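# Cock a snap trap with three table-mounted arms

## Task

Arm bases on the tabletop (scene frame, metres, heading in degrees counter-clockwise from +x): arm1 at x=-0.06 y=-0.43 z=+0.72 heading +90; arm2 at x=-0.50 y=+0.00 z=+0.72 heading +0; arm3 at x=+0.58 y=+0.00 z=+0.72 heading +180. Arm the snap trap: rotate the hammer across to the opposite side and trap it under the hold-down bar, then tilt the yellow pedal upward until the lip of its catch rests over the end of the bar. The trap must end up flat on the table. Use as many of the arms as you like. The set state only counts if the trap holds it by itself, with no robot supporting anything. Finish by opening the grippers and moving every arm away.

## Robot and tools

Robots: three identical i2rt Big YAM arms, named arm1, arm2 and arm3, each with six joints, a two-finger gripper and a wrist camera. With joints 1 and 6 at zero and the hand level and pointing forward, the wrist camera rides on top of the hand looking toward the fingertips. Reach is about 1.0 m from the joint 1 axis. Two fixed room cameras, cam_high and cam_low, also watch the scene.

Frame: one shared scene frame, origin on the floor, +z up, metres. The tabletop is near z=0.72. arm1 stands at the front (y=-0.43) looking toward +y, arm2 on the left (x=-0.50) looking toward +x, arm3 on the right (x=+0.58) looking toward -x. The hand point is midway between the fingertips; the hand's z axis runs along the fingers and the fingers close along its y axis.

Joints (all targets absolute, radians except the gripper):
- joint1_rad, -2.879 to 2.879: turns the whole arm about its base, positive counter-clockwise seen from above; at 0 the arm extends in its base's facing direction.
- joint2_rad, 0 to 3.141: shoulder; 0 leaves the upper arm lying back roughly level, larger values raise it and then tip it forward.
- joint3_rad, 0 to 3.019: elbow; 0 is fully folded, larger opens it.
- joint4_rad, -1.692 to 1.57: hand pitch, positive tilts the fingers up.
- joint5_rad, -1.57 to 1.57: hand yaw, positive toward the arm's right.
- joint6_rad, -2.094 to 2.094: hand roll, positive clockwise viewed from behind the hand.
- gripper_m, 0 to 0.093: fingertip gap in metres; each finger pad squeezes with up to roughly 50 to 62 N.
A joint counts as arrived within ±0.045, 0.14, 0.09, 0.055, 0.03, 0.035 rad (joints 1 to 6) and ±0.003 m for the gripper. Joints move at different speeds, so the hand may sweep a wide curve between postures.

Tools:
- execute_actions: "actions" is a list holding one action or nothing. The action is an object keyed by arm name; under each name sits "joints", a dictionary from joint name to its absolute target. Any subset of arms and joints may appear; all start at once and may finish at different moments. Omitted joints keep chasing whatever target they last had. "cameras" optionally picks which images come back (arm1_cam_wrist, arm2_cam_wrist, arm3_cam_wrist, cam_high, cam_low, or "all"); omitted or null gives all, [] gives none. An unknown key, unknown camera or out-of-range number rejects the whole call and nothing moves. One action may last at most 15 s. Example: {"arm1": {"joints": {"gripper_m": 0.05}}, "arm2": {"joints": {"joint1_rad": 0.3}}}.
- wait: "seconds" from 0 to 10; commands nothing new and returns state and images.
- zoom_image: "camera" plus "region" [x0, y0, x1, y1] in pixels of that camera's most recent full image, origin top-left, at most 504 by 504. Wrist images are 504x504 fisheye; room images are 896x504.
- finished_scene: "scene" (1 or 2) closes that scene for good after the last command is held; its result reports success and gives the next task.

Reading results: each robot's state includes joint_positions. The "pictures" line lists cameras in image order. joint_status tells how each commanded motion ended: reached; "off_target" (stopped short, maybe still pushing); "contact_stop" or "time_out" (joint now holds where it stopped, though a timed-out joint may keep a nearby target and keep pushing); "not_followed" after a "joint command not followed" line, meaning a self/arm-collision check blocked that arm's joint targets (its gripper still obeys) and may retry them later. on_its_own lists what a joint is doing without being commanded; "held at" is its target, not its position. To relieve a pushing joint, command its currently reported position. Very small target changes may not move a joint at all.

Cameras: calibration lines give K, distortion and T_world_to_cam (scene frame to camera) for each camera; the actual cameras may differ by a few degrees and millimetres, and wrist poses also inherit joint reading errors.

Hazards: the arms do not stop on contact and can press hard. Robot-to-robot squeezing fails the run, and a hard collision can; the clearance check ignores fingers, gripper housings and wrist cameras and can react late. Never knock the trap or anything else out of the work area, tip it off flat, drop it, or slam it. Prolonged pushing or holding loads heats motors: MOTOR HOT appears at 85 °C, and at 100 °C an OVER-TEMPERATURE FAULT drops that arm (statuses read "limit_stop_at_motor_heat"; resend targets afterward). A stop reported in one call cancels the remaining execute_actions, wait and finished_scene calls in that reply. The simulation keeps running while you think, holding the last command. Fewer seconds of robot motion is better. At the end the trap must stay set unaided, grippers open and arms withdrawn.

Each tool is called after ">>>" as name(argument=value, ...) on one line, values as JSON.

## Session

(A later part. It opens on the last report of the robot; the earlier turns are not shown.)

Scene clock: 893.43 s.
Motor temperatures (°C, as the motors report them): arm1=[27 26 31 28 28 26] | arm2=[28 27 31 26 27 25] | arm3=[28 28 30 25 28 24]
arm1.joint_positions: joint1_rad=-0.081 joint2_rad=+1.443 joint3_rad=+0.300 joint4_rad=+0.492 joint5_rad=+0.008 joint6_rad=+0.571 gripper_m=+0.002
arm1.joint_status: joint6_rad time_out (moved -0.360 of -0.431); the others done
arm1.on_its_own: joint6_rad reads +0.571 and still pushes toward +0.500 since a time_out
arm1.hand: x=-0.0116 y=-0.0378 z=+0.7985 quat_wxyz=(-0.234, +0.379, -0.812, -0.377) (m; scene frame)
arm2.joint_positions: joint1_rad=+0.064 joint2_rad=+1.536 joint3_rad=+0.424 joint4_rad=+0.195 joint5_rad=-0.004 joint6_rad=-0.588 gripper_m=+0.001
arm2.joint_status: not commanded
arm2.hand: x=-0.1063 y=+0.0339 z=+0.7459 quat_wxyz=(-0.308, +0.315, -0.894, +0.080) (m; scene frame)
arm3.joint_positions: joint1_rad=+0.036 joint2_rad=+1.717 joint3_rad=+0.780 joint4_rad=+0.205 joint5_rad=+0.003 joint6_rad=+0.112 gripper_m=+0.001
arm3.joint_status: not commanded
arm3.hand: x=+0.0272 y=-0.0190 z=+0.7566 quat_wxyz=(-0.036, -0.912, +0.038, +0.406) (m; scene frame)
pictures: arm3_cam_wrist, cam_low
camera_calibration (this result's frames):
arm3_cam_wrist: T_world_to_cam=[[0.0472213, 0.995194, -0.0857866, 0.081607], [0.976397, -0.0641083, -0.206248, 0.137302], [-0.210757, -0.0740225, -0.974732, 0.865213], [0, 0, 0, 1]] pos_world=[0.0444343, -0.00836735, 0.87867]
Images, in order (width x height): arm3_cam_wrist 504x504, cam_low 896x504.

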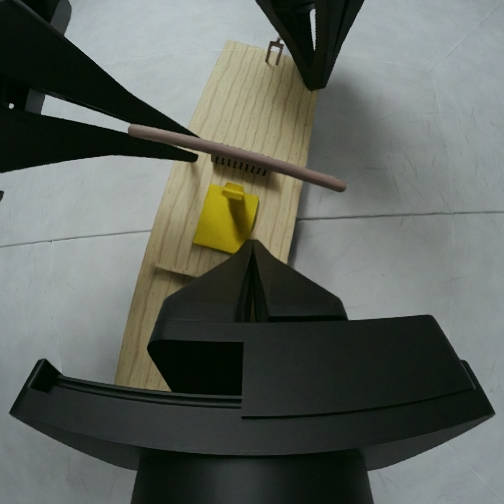

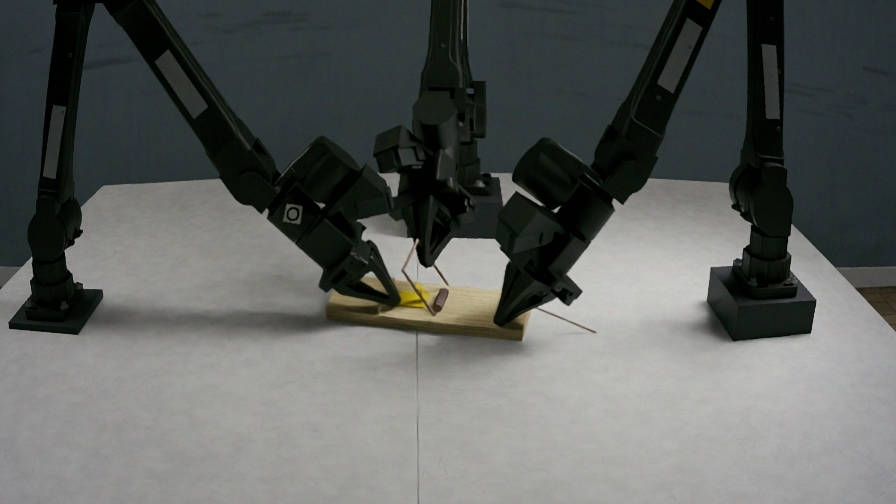

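>>> execute_actions(actions=[{"arm1":{"joints":{"joint1_rad":-0.025,"joint2_rad":1.48,"joint4_rad":0.5,"joint6_rad":0.25}}}], cameras=["cam_low","arm3_cam_wrist","cam_high"])

Scene clock: 902.13 s.
Motor temperatures (°C, as the motors report them): arm1=[27 26 31 28 28 26] | arm2=[28 27 30 26 27 25] | arm3=[28 28 30 25 28 24]
arm1.joint_positions: joint1_rad=-0.052 joint2_rad=+1.445 joint3_rad=+0.300 joint4_rad=+0.511 joint5_rad=+0.010 joint6_rad=+0.318 gripper_m=+0.002
arm1.joint_status: joint6_rad time_out (moved -0.253 of -0.321); the others done
arm1.on_its_own: joint6_rad reads +0.318 and still pushes toward +0.250 since a time_out
arm1.hand: x=-0.0224 y=-0.0339 z=+0.8018 quat_wxyz=(-0.280, +0.486, -0.748, -0.354) (m; scene frame)
arm2.joint_positions: joint1_rad=+0.064 joint2_rad=+1.536 joint3_rad=+0.424 joint4_rad=+0.195 joint5_rad=-0.004 joint6_rad=-0.588 gripper_m=+0.001
arm2.joint_status: not commanded
arm2.hand: x=-0.1063 y=+0.0339 z=+0.7459 quat_wxyz=(-0.308, +0.315, -0.894, +0.080) (m; scene frame)
arm3.joint_positions: joint1_rad=+0.036 joint2_rad=+1.717 joint3_rad=+0.780 joint4_rad=+0.205 joint5_rad=+0.003 joint6_rad=+0.112 gripper_m=+0.001
arm3.joint_status: not commanded
arm3.hand: x=+0.0272 y=-0.0190 z=+0.7564 quat_wxyz=(-0.036, -0.912, +0.038, +0.406) (m; scene frame)
pictures: arm3_cam_wrist, cam_high, cam_low
camera_calibration (this result's frames):
arm3_cam_wrist: T_world_to_cam=[[0.0472483, 0.995195, -0.0857546, 0.0815643], [0.976476, -0.0640998, -0.205877, 0.136938], [-0.210385, -0.07401, -0.974813, 0.865076], [0, 0, 0, 1]] pos_world=[0.0444287, -0.00837049, 0.878474]
Images, in order (width x height): arm3_cam_wrist 504x504, cam_high 896x504, cam_low 896x504.

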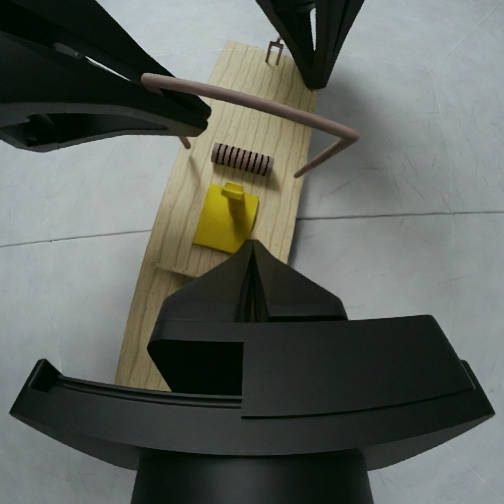

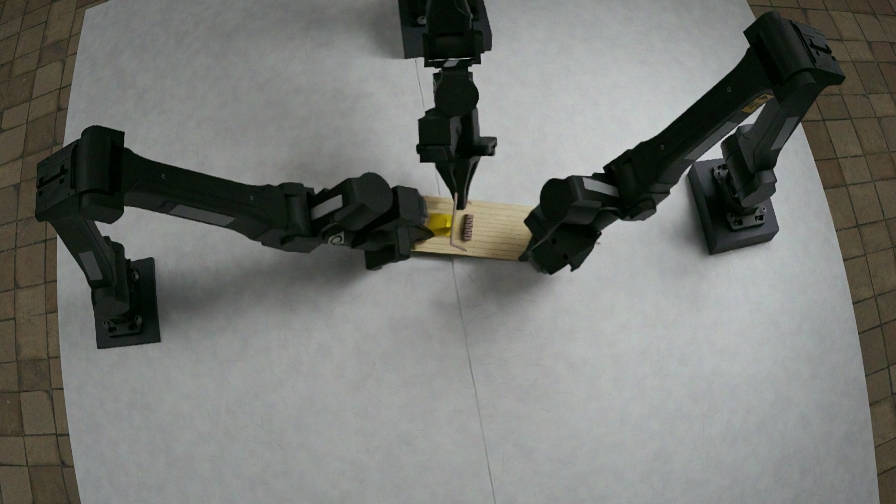

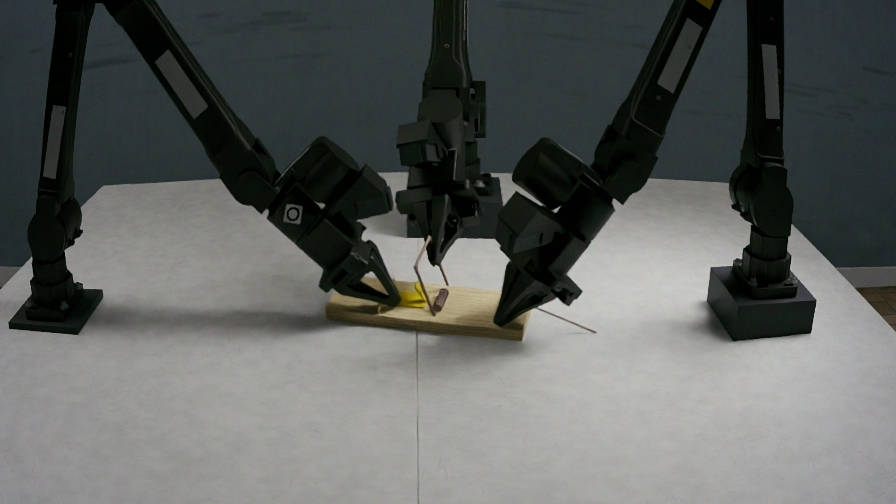

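>>> execute_actions(actions=[{"arm1":{"joints":{"joint1_rad":0.03,"joint6_rad":-0.15}}}], cameras=["cam_low","arm3_cam_wrist"])

Scene clock: 909.83 s.
Motor temperatures (°C, as the motors report them): arm1=[27 26 31 28 28 26] | arm2=[28 27 30 26 27 25] | arm3=[28 28 30 25 28 24]
arm1.joint_positions: joint1_rad=+0.001 joint2_rad=+1.450 joint3_rad=+0.300 joint4_rad=+0.512 joint5_rad=+0.012 joint6_rad=-0.095 gripper_m=+0.002
arm1.joint_status: joint6_rad time_out (moved -0.414 of -0.468); the others done
arm1.on_its_own: joint6_rad reads -0.095 and still pushes toward -0.150 since a time_out
arm1.hand: x=-0.0431 y=-0.0330 z=+0.8001 quat_wxyz=(-0.338, +0.647, -0.616, -0.296) (m; scene frame)
arm2.joint_positions: joint1_rad=+0.064 joint2_rad=+1.536 joint3_rad=+0.424 joint4_rad=+0.195 joint5_rad=-0.004 joint6_rad=-0.588 gripper_m=+0.001
arm2.joint_status: not commanded
arm2.hand: x=-0.1063 y=+0.0339 z=+0.7459 quat_wxyz=(-0.308, +0.315, -0.894, +0.080) (m; scene frame)
arm3.joint_positions: joint1_rad=+0.036 joint2_rad=+1.719 joint3_rad=+0.780 joint4_rad=+0.205 joint5_rad=+0.003 joint6_rad=+0.112 gripper_m=+0.001
arm3.joint_status: not commanded
arm3.hand: x=+0.0274 y=-0.0191 z=+0.7552 quat_wxyz=(-0.035, -0.913, +0.038, +0.405) (m; scene frame)
pictures: arm3_cam_wrist, cam_low
camera_calibration (this result's frames):
arm3_cam_wrist: T_world_to_cam=[[0.0474102, 0.995204, -0.0855623, 0.0813078], [0.976947, -0.0640491, -0.203649, 0.13475], [-0.208152, -0.0739348, -0.975298, 0.864248], [0, 0, 0, 1]] pos_world=[0.0443964, -0.00838927, 0.877298]
Images, in order (width x height): arm3_cam_wrist 504x504, cam_low 896x504.

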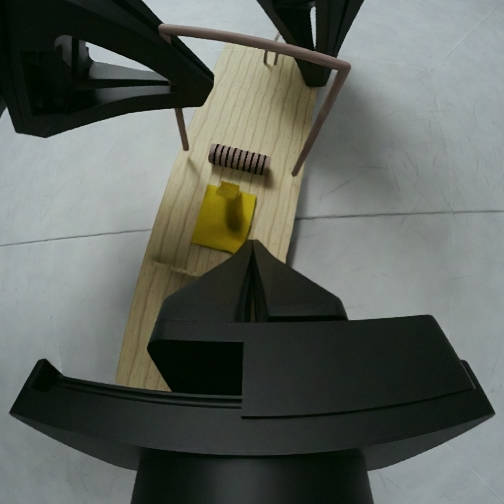

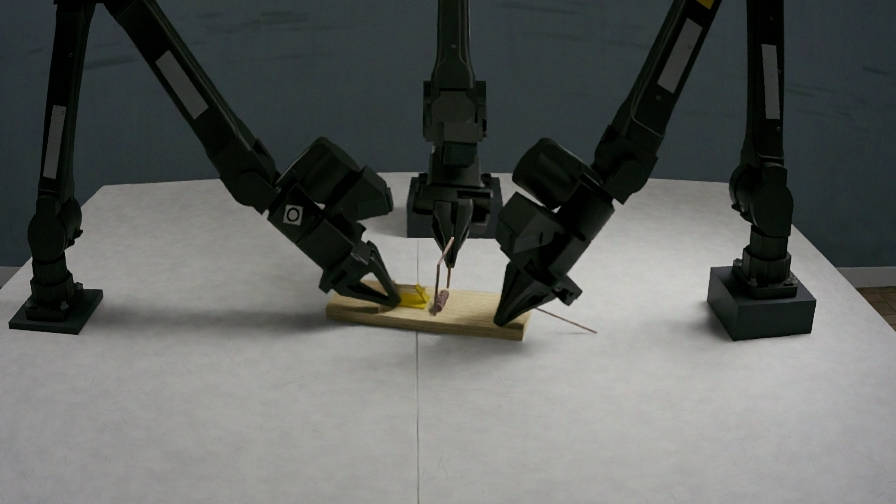

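>>> execute_actions(actions=[{"arm1":{"joints":{"joint1_rad":0.08,"joint2_rad":1.51,"joint4_rad":0.53,"joint6_rad":-0.55}}}], cameras=["cam_low","arm3_cam_wrist","cam_high"])

Scene clock: 919.00 s.
Motor temperatures (°C, as the motors report them): arm1=[27 26 31 28 28 26] | arm2=[28 27 30 26 27 25] | arm3=[28 28 30 25 28 24]
arm1.joint_positions: joint1_rad=+0.054 joint2_rad=+1.502 joint3_rad=+0.304 joint4_rad=+0.525 joint5_rad=+0.002 joint6_rad=-0.444 gripper_m=+0.002
arm1.joint_status: joint6_rad time_out (moved -0.348 of -0.455); the others done
arm1.on_its_own: joint6_rad reads -0.444 and still pushes toward -0.550 since a time_out
arm1.hand: x=-0.0662 y=-0.0351 z=+0.7847 quat_wxyz=(-0.362, +0.764, -0.477, -0.239) (m; scene frame)
arm2.joint_positions: joint1_rad=+0.064 joint2_rad=+1.537 joint3_rad=+0.424 joint4_rad=+0.195 joint5_rad=-0.004 joint6_rad=-0.588 gripper_m=+0.001
arm2.joint_status: not commanded
arm2.hand: x=-0.1064 y=+0.0339 z=+0.7457 quat_wxyz=(-0.307, +0.315, -0.894, +0.080) (m; scene frame)
arm3.joint_positions: joint1_rad=+0.036 joint2_rad=+1.721 joint3_rad=+0.780 joint4_rad=+0.205 joint5_rad=+0.003 joint6_rad=+0.112 gripper_m=+0.001
arm3.joint_status: not commanded
arm3.hand: x=+0.0275 y=-0.0189 z=+0.7545 quat_wxyz=(-0.036, -0.913, +0.038, +0.404) (m; scene frame)
pictures: arm3_cam_wrist, cam_high, cam_low
camera_calibration (this result's frames):
arm3_cam_wrist: T_world_to_cam=[[0.0475899, 0.995182, -0.0857202, 0.0812161], [0.977176, -0.0641718, -0.202507, 0.133642], [-0.207032, -0.0741264, -0.975522, 0.863689], [0, 0, 0, 1]] pos_world=[0.0443546, -0.0082266, 0.876572]
Images, in order (width x height): arm3_cam_wrist 504x504, cam_high 896x504, cam_low 896x504.

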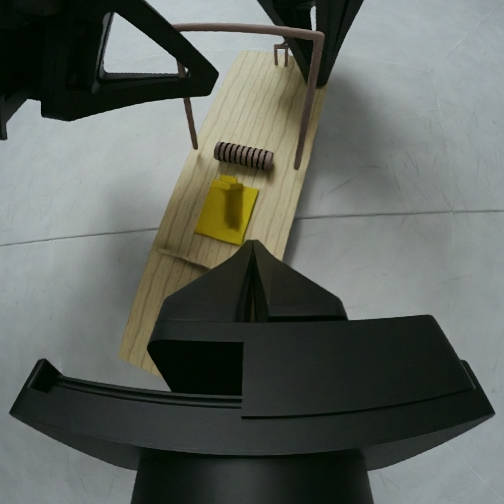

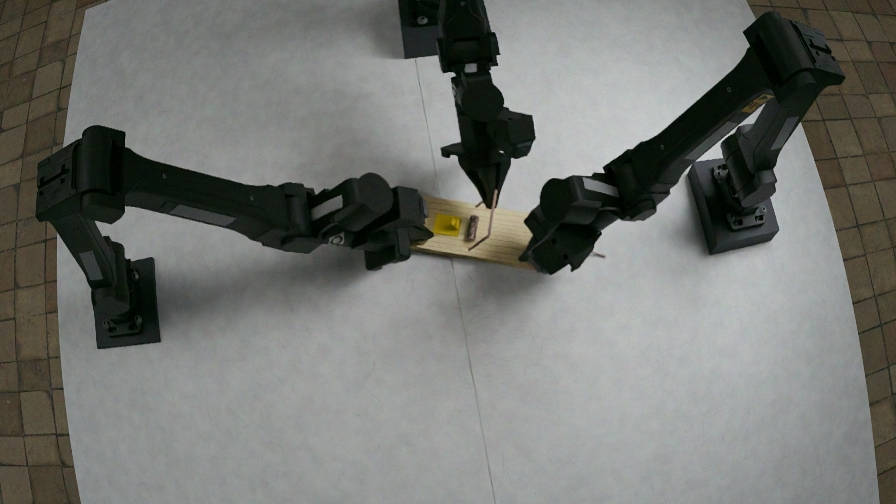

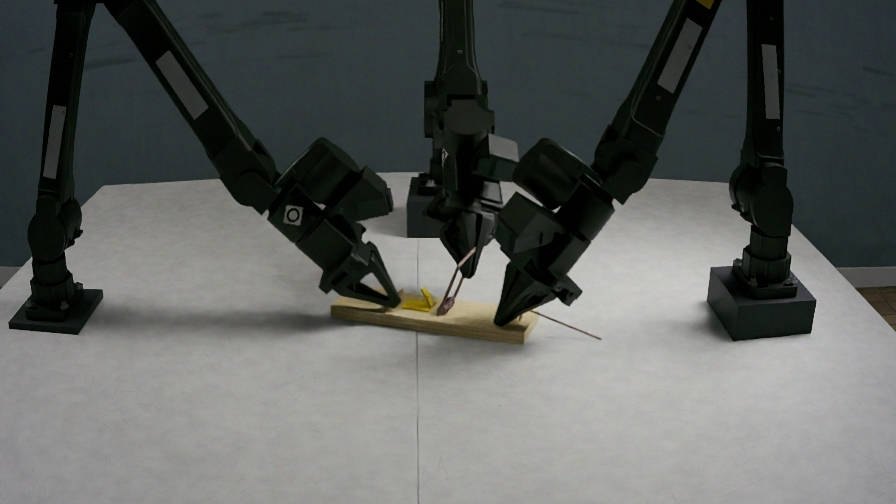

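>>> execute_actions(actions=[{"arm1":{"joints":{"joint1_rad":0.105,"joint2_rad":1.57,"joint4_rad":0.6,"joint6_rad":-0.85}},"arm3":{"joints":{"joint2_rad":1.8,"joint3_rad":0.75}}}], cameras=["cam_low","arm3_cam_wrist","cam_high"])

Scene clock: 935.07 s.
Motor temperatures (°C, as the motors report them): arm1=[27 26 31 28 28 27] | arm2=[28 27 30 26 27 25] | arm3=[28 28 30 25 28 24]
arm1.joint_positions: joint1_rad=+0.081 joint2_rad=+1.552 joint3_rad=+0.308 joint4_rad=+0.582 joint5_rad=+0.002 joint6_rad=-0.702 gripper_m=+0.003
arm1.joint_status: joint6_rad time_out (moved -0.258 of -0.406); the others done
arm1.on_its_own: joint6_rad reads -0.702 and still pushes toward -0.850 since a time_out
arm1.hand: x=-0.0771 y=-0.0312 z=+0.7783 quat_wxyz=(-0.392, +0.822, -0.362, -0.197) (m; scene frame)
arm2.joint_positions: joint1_rad=+0.064 joint2_rad=+1.537 joint3_rad=+0.424 joint4_rad=+0.195 joint5_rad=-0.004 joint6_rad=-0.588 gripper_m=+0.001
arm2.joint_status: not commanded
arm2.hand: x=-0.1064 y=+0.0339 z=+0.7457 quat_wxyz=(-0.307, +0.315, -0.894, +0.080) (m; scene frame)
arm3.joint_positions: joint1_rad=+0.036 joint2_rad=+1.729 joint3_rad=+0.783 joint4_rad=+0.214 joint5_rad=+0.003 joint6_rad=+0.112 gripper_m=+0.001
arm3.joint_status: all done
arm3.hand: x=+0.0253 y=-0.0189 z=+0.7532 quat_wxyz=(-0.035, -0.912, +0.038, +0.406) (m; scene frame)
pictures: arm3_cam_wrist, cam_high, cam_low
camera_calibration (this result's frames):
arm3_cam_wrist: T_world_to_cam=[[0.0475744, 0.995174, -0.0858185, 0.0813197], [0.976295, -0.0644892, -0.206614, 0.138636], [-0.211151, -0.0739547, -0.974652, 0.861452], [0, 0, 0, 1]] pos_world=[0.0426789, -0.00827837, 0.875239]
Images, in order (width x height): arm3_cam_wrist 504x504, cam_high 896x504, cam_low 896x504.

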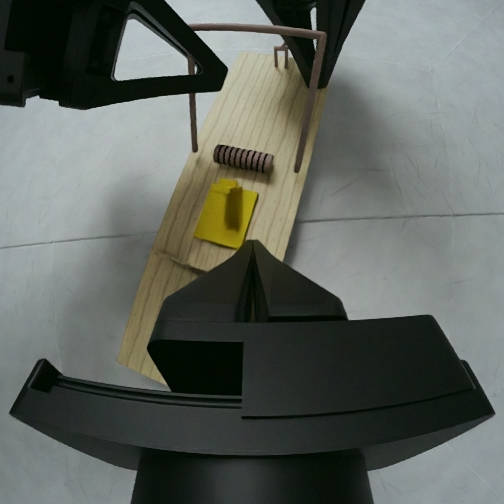

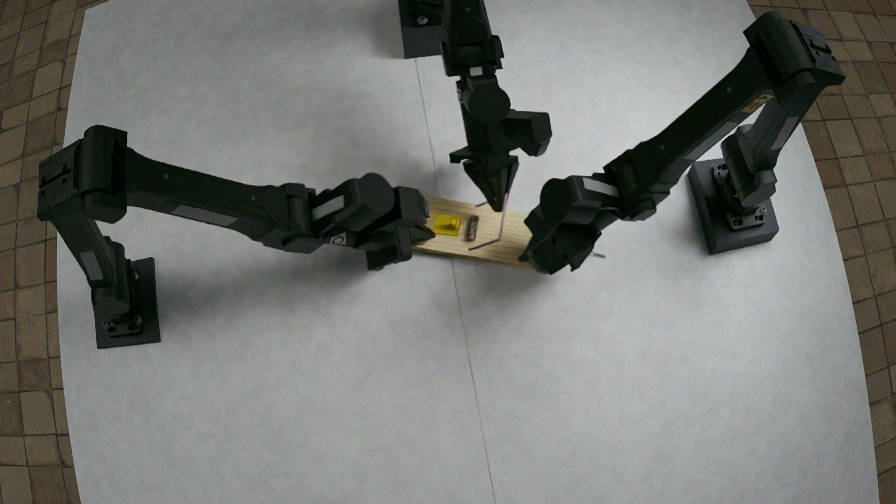

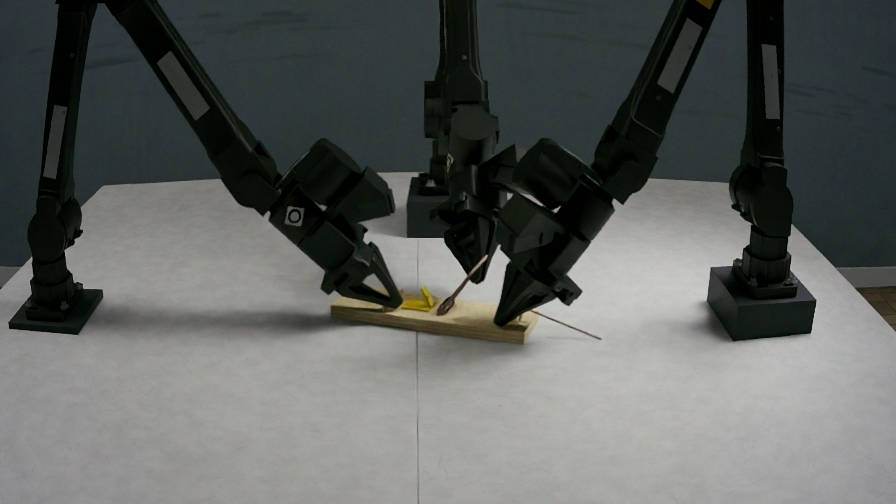

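>>> execute_actions(actions=[{"arm1":{"joints":{"joint1_rad":0.125,"joint2_rad":1.65,"joint4_rad":0.64,"joint6_rad":-0.9}}}])

Scene clock: 950.43 s.
Motor temperatures (°C, as the motors report them): arm1=[27 26 31 28 28 27] | arm2=[28 27 30 26 27 25] | arm3=[28 28 30 25 28 24]
arm1.joint_positions: joint1_rad=+0.101 joint2_rad=+1.611 joint3_rad=+0.314 joint4_rad=+0.646 joint5_rad=+0.006 joint6_rad=-0.790 gripper_m=+0.002
arm1.joint_status: joint6_rad time_out (moved -0.088 of -0.198); the others done
arm1.on_its_own: joint6_rad reads -0.790 and still pushes toward -0.900 since a time_out
arm1.hand: x=-0.0846 y=-0.0270 z=+0.7703 quat_wxyz=(-0.404, +0.838, -0.318, -0.184) (m; scene frame)
arm2.joint_positions: joint1_rad=+0.064 joint2_rad=+1.537 joint3_rad=+0.424 joint4_rad=+0.195 joint5_rad=-0.004 joint6_rad=-0.588 gripper_m=+0.001
arm2.joint_status: not commanded
arm2.hand: x=-0.1064 y=+0.0339 z=+0.7457 quat_wxyz=(-0.307, +0.315, -0.894, +0.080) (m; scene frame)
arm3.joint_positions: joint1_rad=+0.036 joint2_rad=+1.730 joint3_rad=+0.784 joint4_rad=+0.214 joint5_rad=+0.004 joint6_rad=+0.112 gripper_m=+0.001
arm3.joint_status: not commanded
arm3.hand: x=+0.0253 y=-0.0189 z=+0.7526 quat_wxyz=(-0.035, -0.912, +0.038, +0.406) (m; scene frame)
pictures: arm1_cam_wrist, arm2_cam_wrist, arm3_cam_wrist, cam_high, cam_low
camera_calibration (this result's frames):
arm1_cam_wrist: T_world_to_cam=[[0.686383, 0.460628, 0.56276, -0.360342], [0.614597, -0.781096, -0.110267, 0.120793], [0.388778, 0.421557, -0.819233, 0.801142], [0, 0, 0, 1]] pos_world=[-0.138373, -0.0773924, 0.872427]
arm2_cam_wrist: T_world_to_cam=[[0.506532, -0.798009, 0.326507, -0.163361], [-0.852609, -0.519969, 0.0518649, -0.102862], [0.128385, -0.304654, -0.943771, 0.854181], [0, 0, 0, 1]] pos_world=[-0.114617, 0.076382, 0.864824]
arm3_cam_wrist: T_world_to_cam=[[0.0479105, 0.995185, -0.0855011, 0.0809718], [0.976434, -0.0646969, -0.205893, 0.138042], [-0.210433, -0.0736218, -0.974832, 0.860989], [0, 0, 0, 1]] pos_world=[0.0425129, -0.00826357, 0.874665]
Images, in order (width x height): arm1_cam_wrist 504x504, arm2_cam_wrist 504x504, arm3_cam_wrist 504x504, cam_high 896x504, cam_low 896x504.

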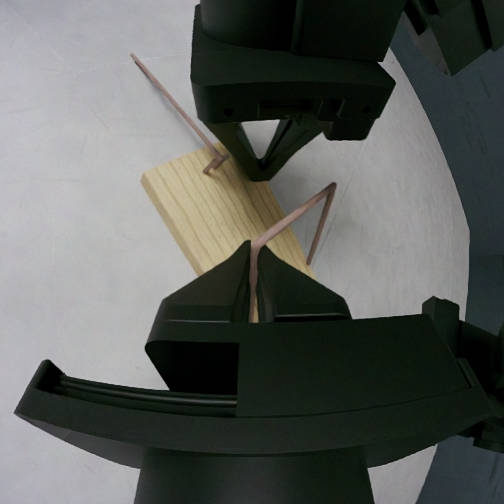

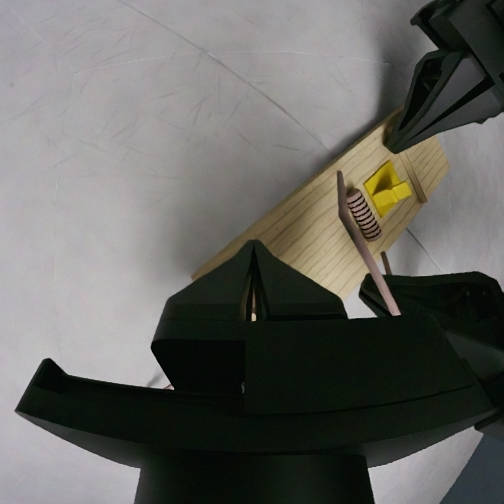

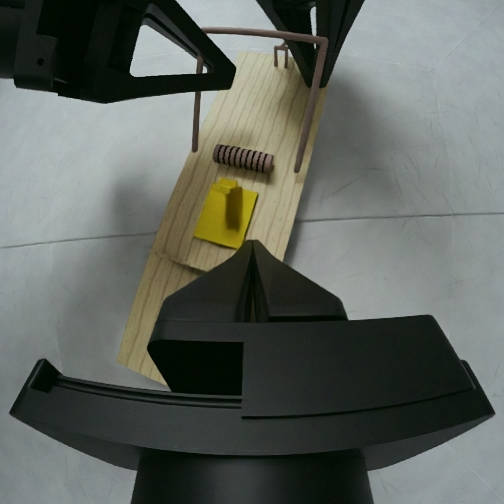

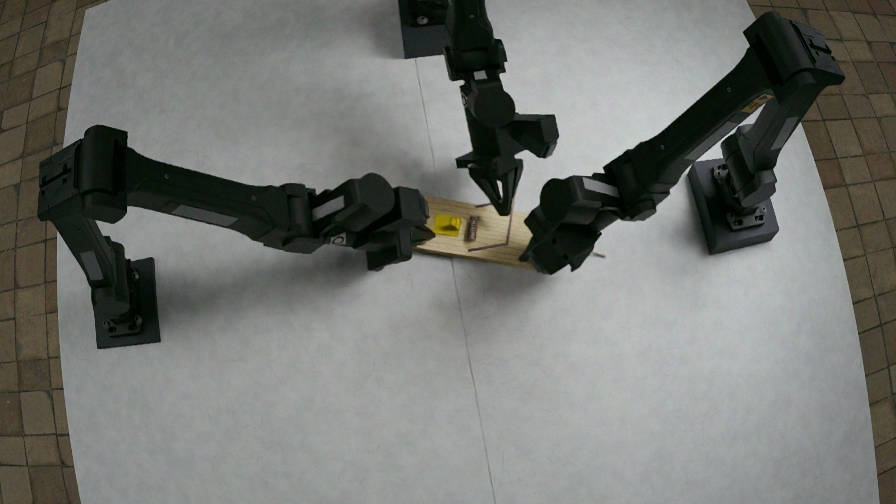

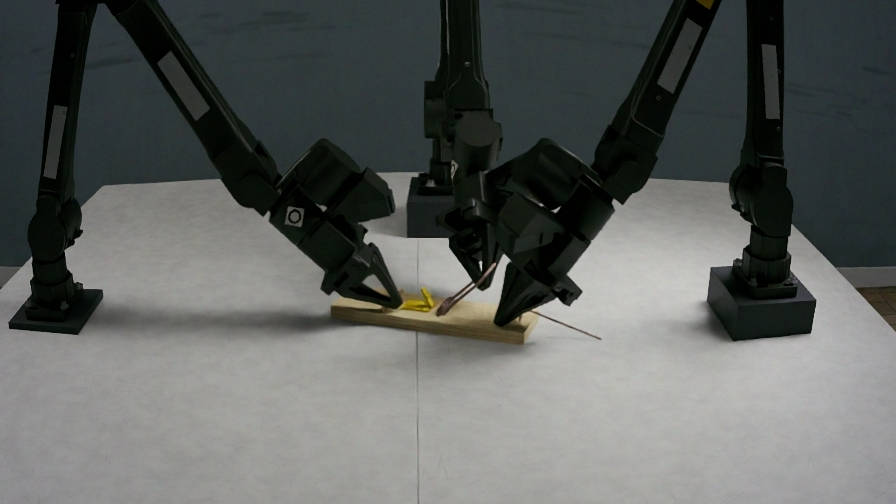

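>>> execute_actions(actions=[{"arm2":{"joints":{"joint2_rad":1.49,"joint3_rad":0.4,"joint4_rad":0.17}}}], cameras=["cam_low"])

>>> execute_actions(actions=[{"arm2":{"joints":{"joint1_rad":0.3}}}], cameras=["cam_low"])

>>> execute_actions(actions=[{"arm2":{"joints":{"joint2_rad":1.1,"joint3_rad":0.3,"joint4_rad":-0.3,"joint6_rad":0}},"arm1":{"joints":{"joint1_rad":0.14,"joint2_rad":1.71,"joint4_rad":0.7,"joint6_rad":-1.15}}}])

Scene clock: 965.43 s.
Motor temperatures (°C, as the motors report them): arm1=[27 26 30 28 28 27] | arm2=[28 27 30 26 27 25] | arm3=[28 28 29 25 28 24]
arm1.joint_positions: joint1_rad=+0.101 joint2_rad=+1.611 joint3_rad=+0.314 joint4_rad=+0.646 joint5_rad=+0.006 joint6_rad=-0.791 gripper_m=+0.002
arm1.joint_status: not commanded
arm1.on_its_own: joint6_rad reads -0.791 and still pushes toward -0.900 since a time_out
arm1.hand: x=-0.0846 y=-0.0270 z=+0.7703 quat_wxyz=(-0.404, +0.838, -0.317, -0.184) (m; scene frame)
arm2.joint_positions: joint1_rad=+0.064 joint2_rad=+1.497 joint3_rad=+0.402 joint4_rad=+0.181 joint5_rad=-0.004 joint6_rad=-0.588 gripper_m=+0.001
arm2.joint_status: all done
arm2.hand: x=-0.1149 y=+0.0332 z=+0.7512 quat_wxyz=(-0.309, +0.315, -0.894, +0.081) (m; scene frame)
arm3.joint_positions: joint1_rad=+0.036 joint2_rad=+1.730 joint3_rad=+0.784 joint4_rad=+0.214 joint5_rad=+0.004 joint6_rad=+0.112 gripper_m=+0.001
arm3.joint_status: not commanded
arm3.hand: x=+0.0253 y=-0.0189 z=+0.7526 quat_wxyz=(-0.035, -0.912, +0.038, +0.406) (m; scene frame)
pictures: cam_low
Images, in order (width x height): cam_low 896x504.

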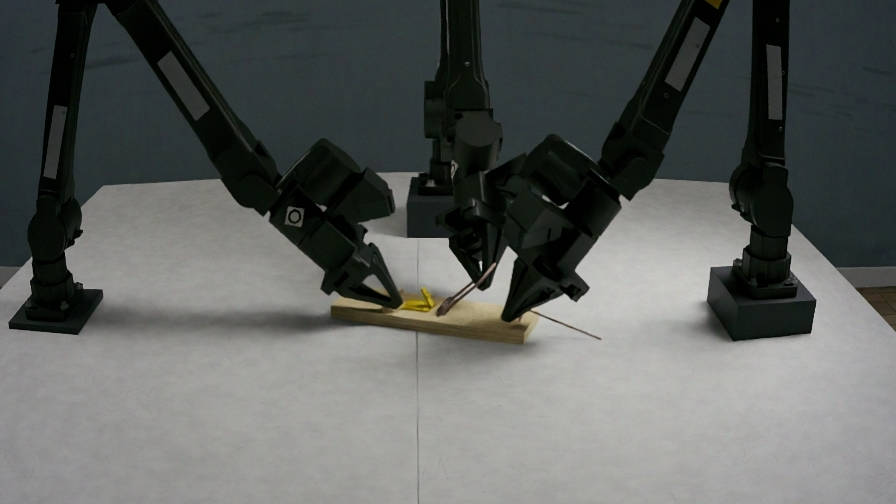

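Scene clock: 966.33 s.
Motor temperatures (°C, as the motors report them): arm1=[27 26 30 28 28 27] | arm2=[28 27 30 26 27 25] | arm3=[28 28 29 25 28 24]
arm1.joint_positions: joint1_rad=+0.101 joint2_rad=+1.611 joint3_rad=+0.314 joint4_rad=+0.646 joint5_rad=+0.006 joint6_rad=-0.791 gripper_m=+0.002
arm1.joint_status: not commanded
arm1.on_its_own: joint6_rad reads -0.791 and still pushes toward -0.900 since a time_out
arm1.hand: x=-0.0846 y=-0.0270 z=+0.7703 quat_wxyz=(-0.404, +0.838, -0.317, -0.184) (m; scene frame)
arm2.joint_positions: joint1_rad=+0.303 joint2_rad=+1.497 joint3_rad=+0.402 joint4_rad=+0.181 joint5_rad=-0.002 joint6_rad=-0.588 gripper_m=+0.001
arm2.joint_status: all done
arm2.hand: x=-0.1336 y=+0.1231 z=+0.7507 quat_wxyz=(-0.316, +0.419, -0.850, +0.043) (m; scene frame)
arm3.joint_positions: joint1_rad=+0.036 joint2_rad=+1.730 joint3_rad=+0.784 joint4_rad=+0.214 joint5_rad=+0.004 joint6_rad=+0.112 gripper_m=+0.001
arm3.joint_status: not commanded
arm3.hand: x=+0.0253 y=-0.0189 z=+0.7526 quat_wxyz=(-0.035, -0.912, +0.038, +0.406) (m; scene frame)
pictures: cam_low
Images, in order (width x height): cam_low 896x504.

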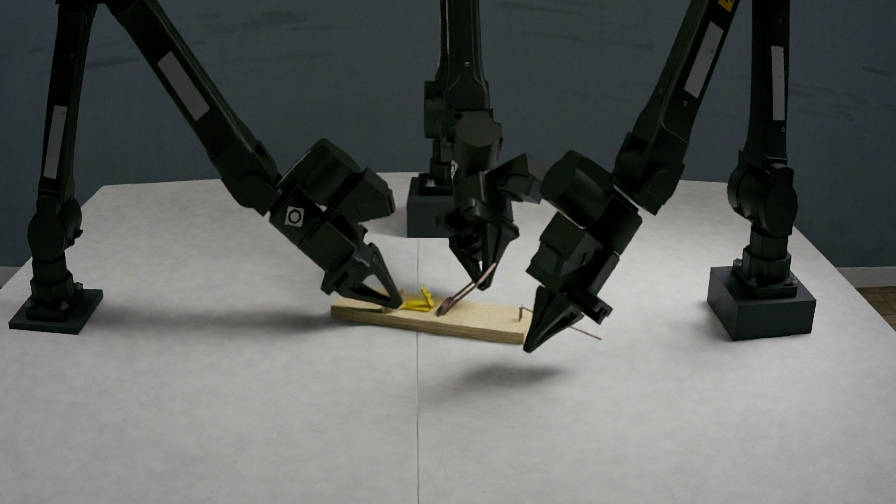

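Scene clock: 968.67 s.
Motor temperatures (°C, as the motors report them): arm1=[27 26 30 28 28 27] | arm2=[28 27 31 26 27 25] | arm3=[28 28 29 25 28 24]
arm1.joint_positions: joint1_rad=+0.118 joint2_rad=+1.678 joint3_rad=+0.317 joint4_rad=+0.712 joint5_rad=+0.009 joint6_rad=-1.024 gripper_m=+0.002
arm1.joint_status: joint6_rad time_out (moved -0.234 of -0.359); the others done
arm1.on_its_own: joint6_rad reads -1.024 and still pushes toward -1.150 since a time_out
arm1.hand: x=-0.0910 y=-0.0261 z=+0.7583 quat_wxyz=(-0.423, +0.870, -0.211, -0.138) (m; scene frame)
arm2.joint_positions: joint1_rad=+0.303 joint2_rad=+1.099 joint3_rad=+0.293 joint4_rad=-0.289 joint5_rad=-0.002 joint6_rad=-0.017 gripper_m=+0.001
arm2.joint_status: all done
arm2.hand: x=-0.2278 y=+0.0915 z=+0.7770 quat_wxyz=(-0.229, +0.166, -0.959, -0.034) (m; scene frame)
arm3.joint_positions: joint1_rad=+0.030 joint2_rad=+1.730 joint3_rad=+0.784 joint4_rad=+0.214 joint5_rad=+0.009 joint6_rad=+0.111 gripper_m=+0.001
arm3.joint_status: not commanded
arm3.hand: x=+0.0251 y=-0.0149 z=+0.7526 quat_wxyz=(-0.032, -0.912, +0.042, +0.406) (m; scene frame)
pictures: arm1_cam_wrist, arm2_cam_wrist, arm3_cam_wrist, cam_high, cam_low
camera_calibration (this result's frames):
arm1_cam_wrist: T_world_to_cam=[[0.490809, 0.543096, 0.681287, -0.455226], [0.738079, -0.674687, 0.00611244, 0.0498237], [0.462976, 0.499844, -0.73199, 0.736061], [0, 0, 0, 1]] pos_world=[-0.154123, -0.0870684, 0.848625]
arm2_cam_wrist: T_world_to_cam=[[0.321716, -0.946836, 0.000009265, 0.159116], [-0.936077, -0.318059, 0.150325, -0.291939], [-0.14233, -0.0483706, -0.988637, 0.866631], [0, 0, 0, 1]] pos_world=[-0.20112, 0.0997226, 0.900667]
arm3_cam_wrist: T_world_to_cam=[[0.0570233, 0.995006, -0.0819233, 0.0740415], [0.975807, -0.072894, -0.206122, 0.138477], [-0.211065, -0.0681876, -0.975091, 0.861496], [0, 0, 0, 1]] pos_world=[0.0424823, -0.00483429, 0.874646]
Images, in order (width x height): arm1_cam_wrist 504x504, arm2_cam_wrist 504x504, arm3_cam_wrist 504x504, cam_high 896x504, cam_low 896x504.

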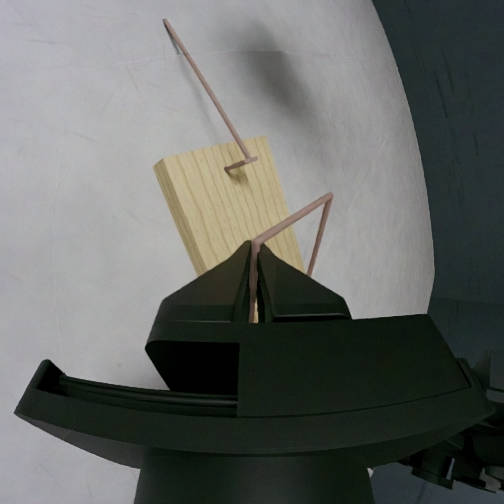

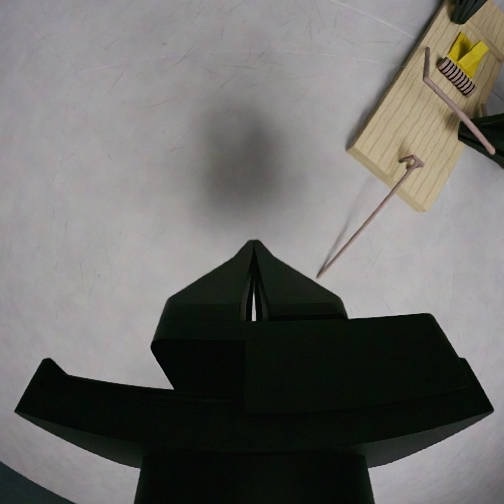

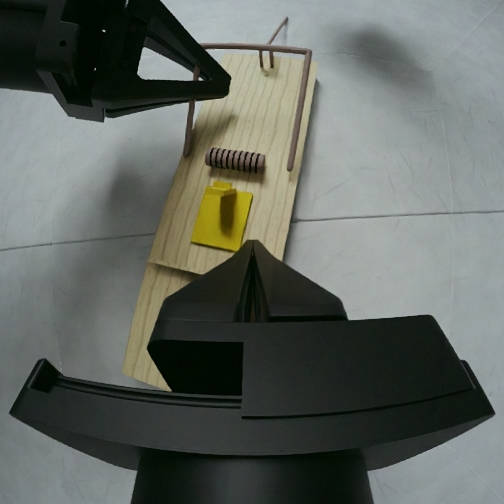

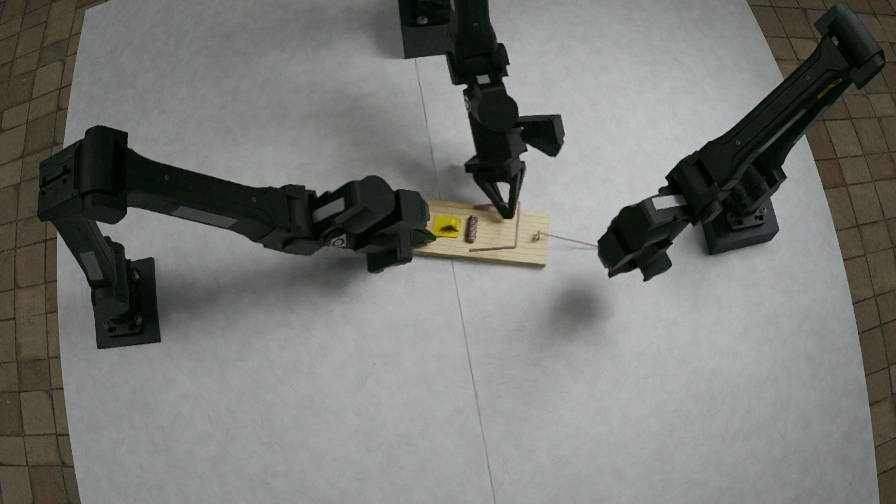

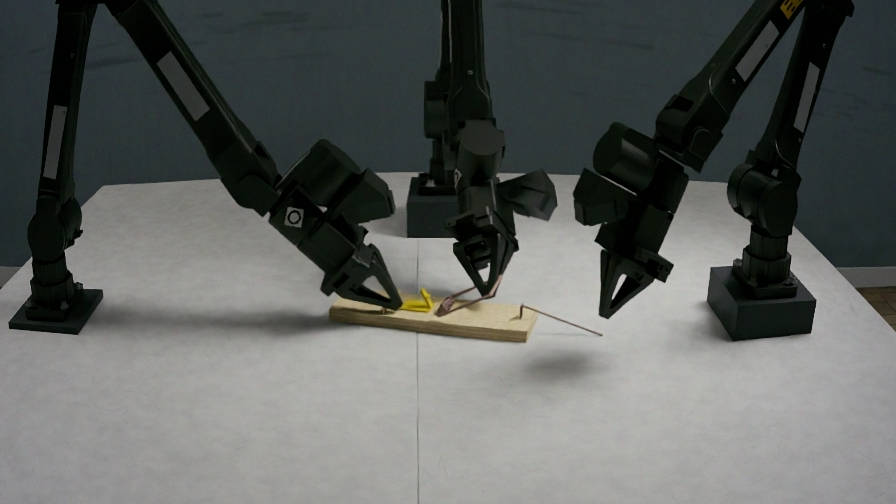

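>>> execute_actions(actions=[{"arm1":{"joints":{"joint1_rad":0.15,"joint2_rad":1.77,"joint4_rad":0.76,"joint6_rad":-1.4}}}])

Scene clock: 979.90 s.
Motor temperatures (°C, as the motors report them): arm1=[27 26 30 28 28 28] | arm2=[28 27 31 26 27 25] | arm3=[28 28 29 25 28 24]
arm1.joint_positions: joint1_rad=+0.125 joint2_rad=+1.740 joint3_rad=+0.317 joint4_rad=+0.769 joint5_rad=+0.014 joint6_rad=-1.260 gripper_m=+0.002
arm1.joint_status: joint6_rad time_out (moved -0.237 of -0.376); the others done
arm1.on_its_own: joint6_rad reads -1.260 and still pushes toward -1.400 since a time_out
arm1.hand: x=-0.0932 y=-0.0271 z=+0.7461 quat_wxyz=(-0.435, +0.890, -0.105, -0.086) (m; scene frame)
arm2.joint_positions: joint1_rad=+0.303 joint2_rad=+1.099 joint3_rad=+0.293 joint4_rad=-0.289 joint5_rad=-0.002 joint6_rad=-0.017 gripper_m=+0.001
arm2.joint_status: not commanded
arm2.hand: x=-0.2278 y=+0.0915 z=+0.7770 quat_wxyz=(-0.229, +0.166, -0.959, -0.034) (m; scene frame)
arm3.joint_positions: joint1_rad=+0.029 joint2_rad=+1.733 joint3_rad=+0.787 joint4_rad=+0.214 joint5_rad=+0.010 joint6_rad=+0.110 gripper_m=+0.001
arm3.joint_status: not commanded
arm3.hand: x=+0.0238 y=-0.0139 z=+0.7525 quat_wxyz=(-0.031, -0.912, +0.042, +0.407) (m; scene frame)
pictures: arm1_cam_wrist, arm2_cam_wrist, arm3_cam_wrist, cam_high, cam_low
camera_calibration (this result's frames):
arm1_cam_wrist: T_world_to_cam=[[0.268738, 0.590934, 0.760643, -0.523809], [0.814344, -0.561135, 0.148229, -0.0450386], [0.514417, 0.57959, -0.632021, 0.661038], [0, 0, 0, 1]] pos_world=[-0.162605, -0.0988674, 0.822898]
arm2_cam_wrist: T_world_to_cam=[[0.321716, -0.946836, 0.000009265, 0.159116], [-0.936077, -0.318059, 0.150325, -0.291939], [-0.14233, -0.0483706, -0.988637, 0.866631], [0, 0, 0, 1]] pos_world=[-0.20112, 0.0997226, 0.900667]
arm3_cam_wrist: T_world_to_cam=[[0.0583226, 0.995079, -0.080102, 0.071716], [0.975545, -0.0738429, -0.207026, 0.140539], [-0.211922, -0.0660688, -0.975051, 0.861254], [0, 0, 0, 1]] pos_world=[0.0412343, -0.00408332, 0.874606]
Images, in order (width x height): arm1_cam_wrist 504x504, arm2_cam_wrist 504x504, arm3_cam_wrist 504x504, cam_high 896x504, cam_low 896x504.

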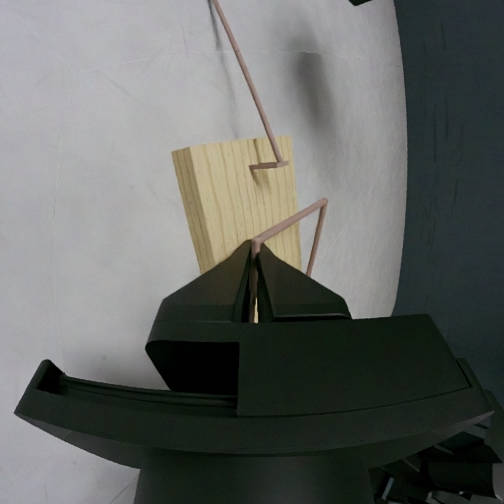

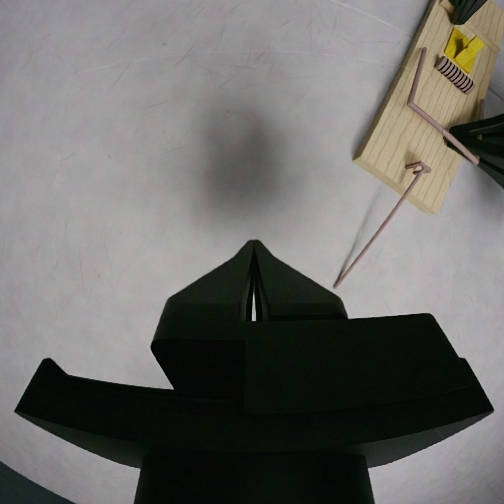

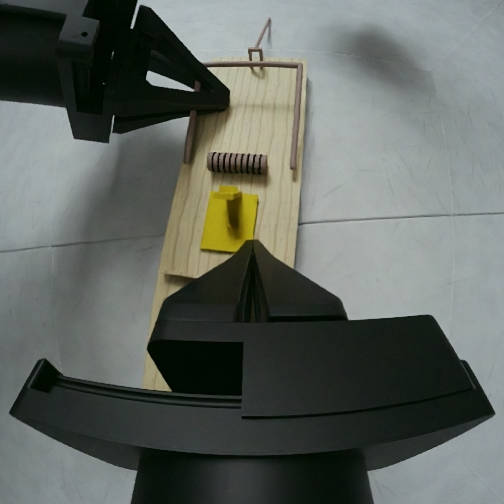

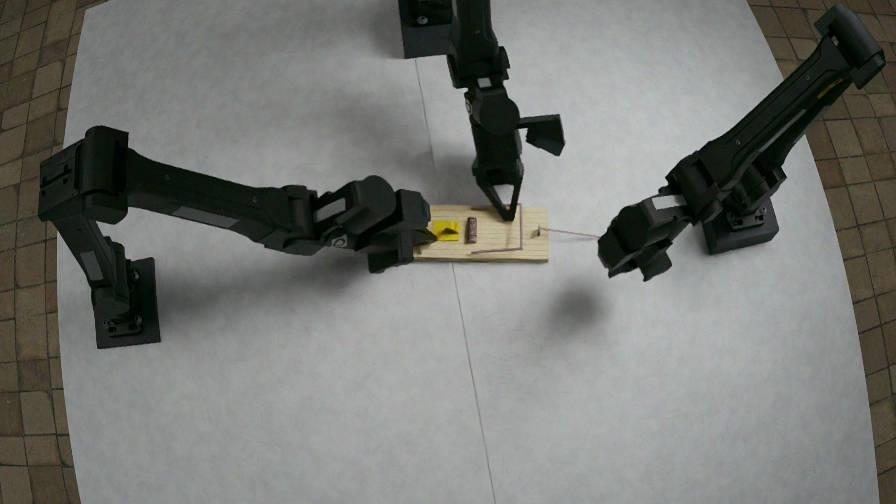

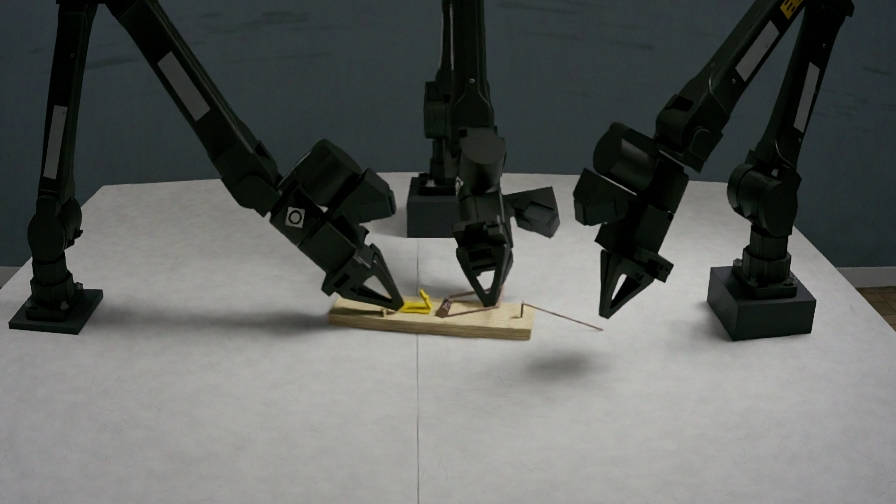

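>>> execute_actions(actions=[{"arm2":{"joints":{"joint1_rad":0.04,"joint2_rad":1.157,"joint3_rad":0.385,"joint4_rad":-0.41,"joint6_rad":0.18,"gripper_m":0.03}}}], cameras=["arm2_cam_wrist"])

>>> execute_actions(actions=[{"arm2":{"joints":{"joint2_rad":1.3,"joint3_rad":0.32,"joint4_rad":-0.2}}}], cameras=["arm2_cam_wrist","cam_low"])

Scene clock: 1020.33 s.
Motor temperatures (°C, as the motors report them): arm1=[27 26 30 28 29 28] | arm2=[28 27 32 26 27 25] | arm3=[28 28 29 25 28 24]
arm1.joint_positions: joint1_rad=+0.125 joint2_rad=+1.740 joint3_rad=+0.317 joint4_rad=+0.769 joint5_rad=+0.014 joint6_rad=-1.260 gripper_m=+0.002
arm1.joint_status: not commanded
arm1.on_its_own: joint6_rad reads -1.260 and still pushes toward -1.400 since a time_out
arm1.hand: x=-0.0932 y=-0.0271 z=+0.7461 quat_wxyz=(-0.435, +0.890, -0.105, -0.086) (m; scene frame)
arm2.joint_positions: joint1_rad=+0.043 joint2_rad=+1.149 joint3_rad=+0.357 joint4_rad=-0.399 joint5_rad=-0.002 joint6_rad=+0.163 gripper_m=+0.030
arm2.joint_status: all done
arm2.hand: x=-0.2122 y=+0.0185 z=+0.7768 quat_wxyz=(-0.185, -0.048, -0.981, -0.019) (m; scene frame)
arm3.joint_positions: joint1_rad=+0.029 joint2_rad=+1.733 joint3_rad=+0.787 joint4_rad=+0.214 joint5_rad=+0.010 joint6_rad=+0.110 gripper_m=+0.001
arm3.joint_status: not commanded
arm3.hand: x=+0.0238 y=-0.0139 z=+0.7525 quat_wxyz=(-0.031, -0.912, +0.042, +0.407) (m; scene frame)
pictures: arm2_cam_wrist
camera_calibration (this result's frames):
arm2_cam_wrist: T_world_to_cam=[[-0.100201, -0.992945, -0.0634033, 0.0455417], [-0.965832, 0.0817609, 0.245935, -0.388571], [-0.239016, 0.0858799, -0.96721, 0.82551], [0, 0, 0, 1]] pos_world=[-0.173421, 0.00609565, 0.896892]
Images, in order (width x height): arm2_cam_wrist 504x504.

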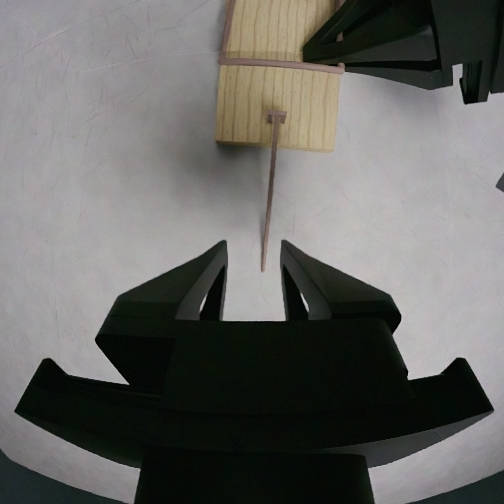

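Scene clock: 1021.30 s.
Motor temperatures (°C, as the motors report them): arm1=[27 26 30 28 29 29] | arm2=[28 27 32 26 27 25] | arm3=[28 28 29 25 28 24]
arm1.joint_positions: joint1_rad=+0.125 joint2_rad=+1.740 joint3_rad=+0.317 joint4_rad=+0.769 joint5_rad=+0.014 joint6_rad=-1.260 gripper_m=+0.002
arm1.joint_status: not commanded
arm1.on_its_own: joint6_rad reads -1.260 and still pushes toward -1.400 since a time_out
arm1.hand: x=-0.0932 y=-0.0271 z=+0.7461 quat_wxyz=(-0.435, +0.890, -0.105, -0.086) (m; scene frame)
arm2.joint_positions: joint1_rad=+0.043 joint2_rad=+1.297 joint3_rad=+0.318 joint4_rad=-0.214 joint5_rad=-0.002 joint6_rad=+0.164 gripper_m=+0.030
arm2.joint_status: all done
arm2.hand: x=-0.2120 y=+0.0183 z=+0.7411 quat_wxyz=(-0.184, -0.048, -0.982, -0.019) (m; scene frame)
arm3.joint_positions: joint1_rad=+0.029 joint2_rad=+1.733 joint3_rad=+0.787 joint4_rad=+0.214 joint5_rad=+0.010 joint6_rad=+0.110 gripper_m=+0.001
arm3.joint_status: not commanded
arm3.hand: x=+0.0238 y=-0.0139 z=+0.7525 quat_wxyz=(-0.031, -0.912, +0.042, +0.407) (m; scene frame)
pictures: arm2_cam_wrist, cam_low
camera_calibration (this result's frames):
arm2_cam_wrist: T_world_to_cam=[[-0.101041, -0.992862, -0.0633633, 0.04287], [-0.965299, 0.0824213, 0.2478, -0.380842], [-0.240809, 0.0862025, -0.966737, 0.790332], [0, 0, 0, 1]] pos_world=[-0.172975, 0.00582493, 0.861132]
Images, in order (width x height): arm2_cam_wrist 504x504, cam_low 896x504.

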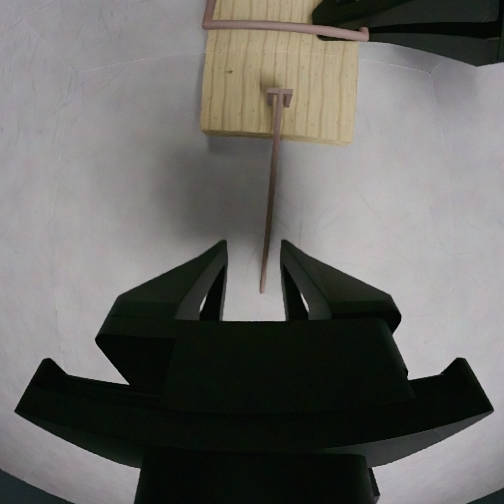

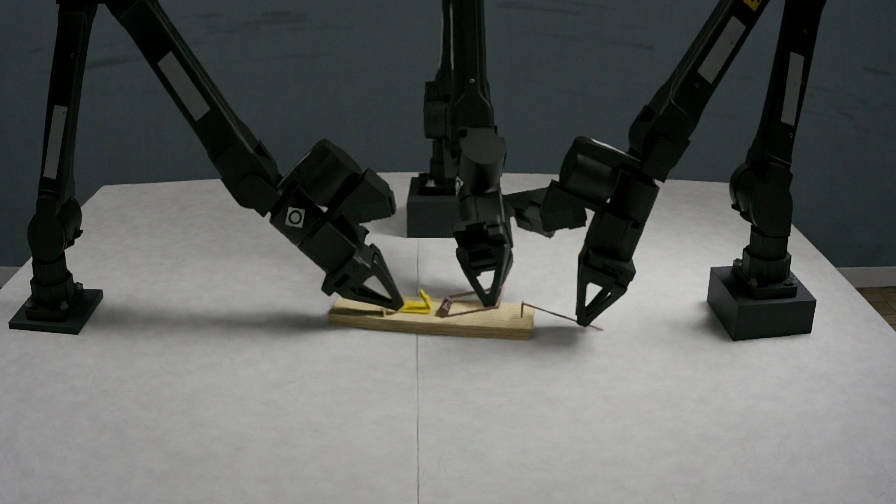

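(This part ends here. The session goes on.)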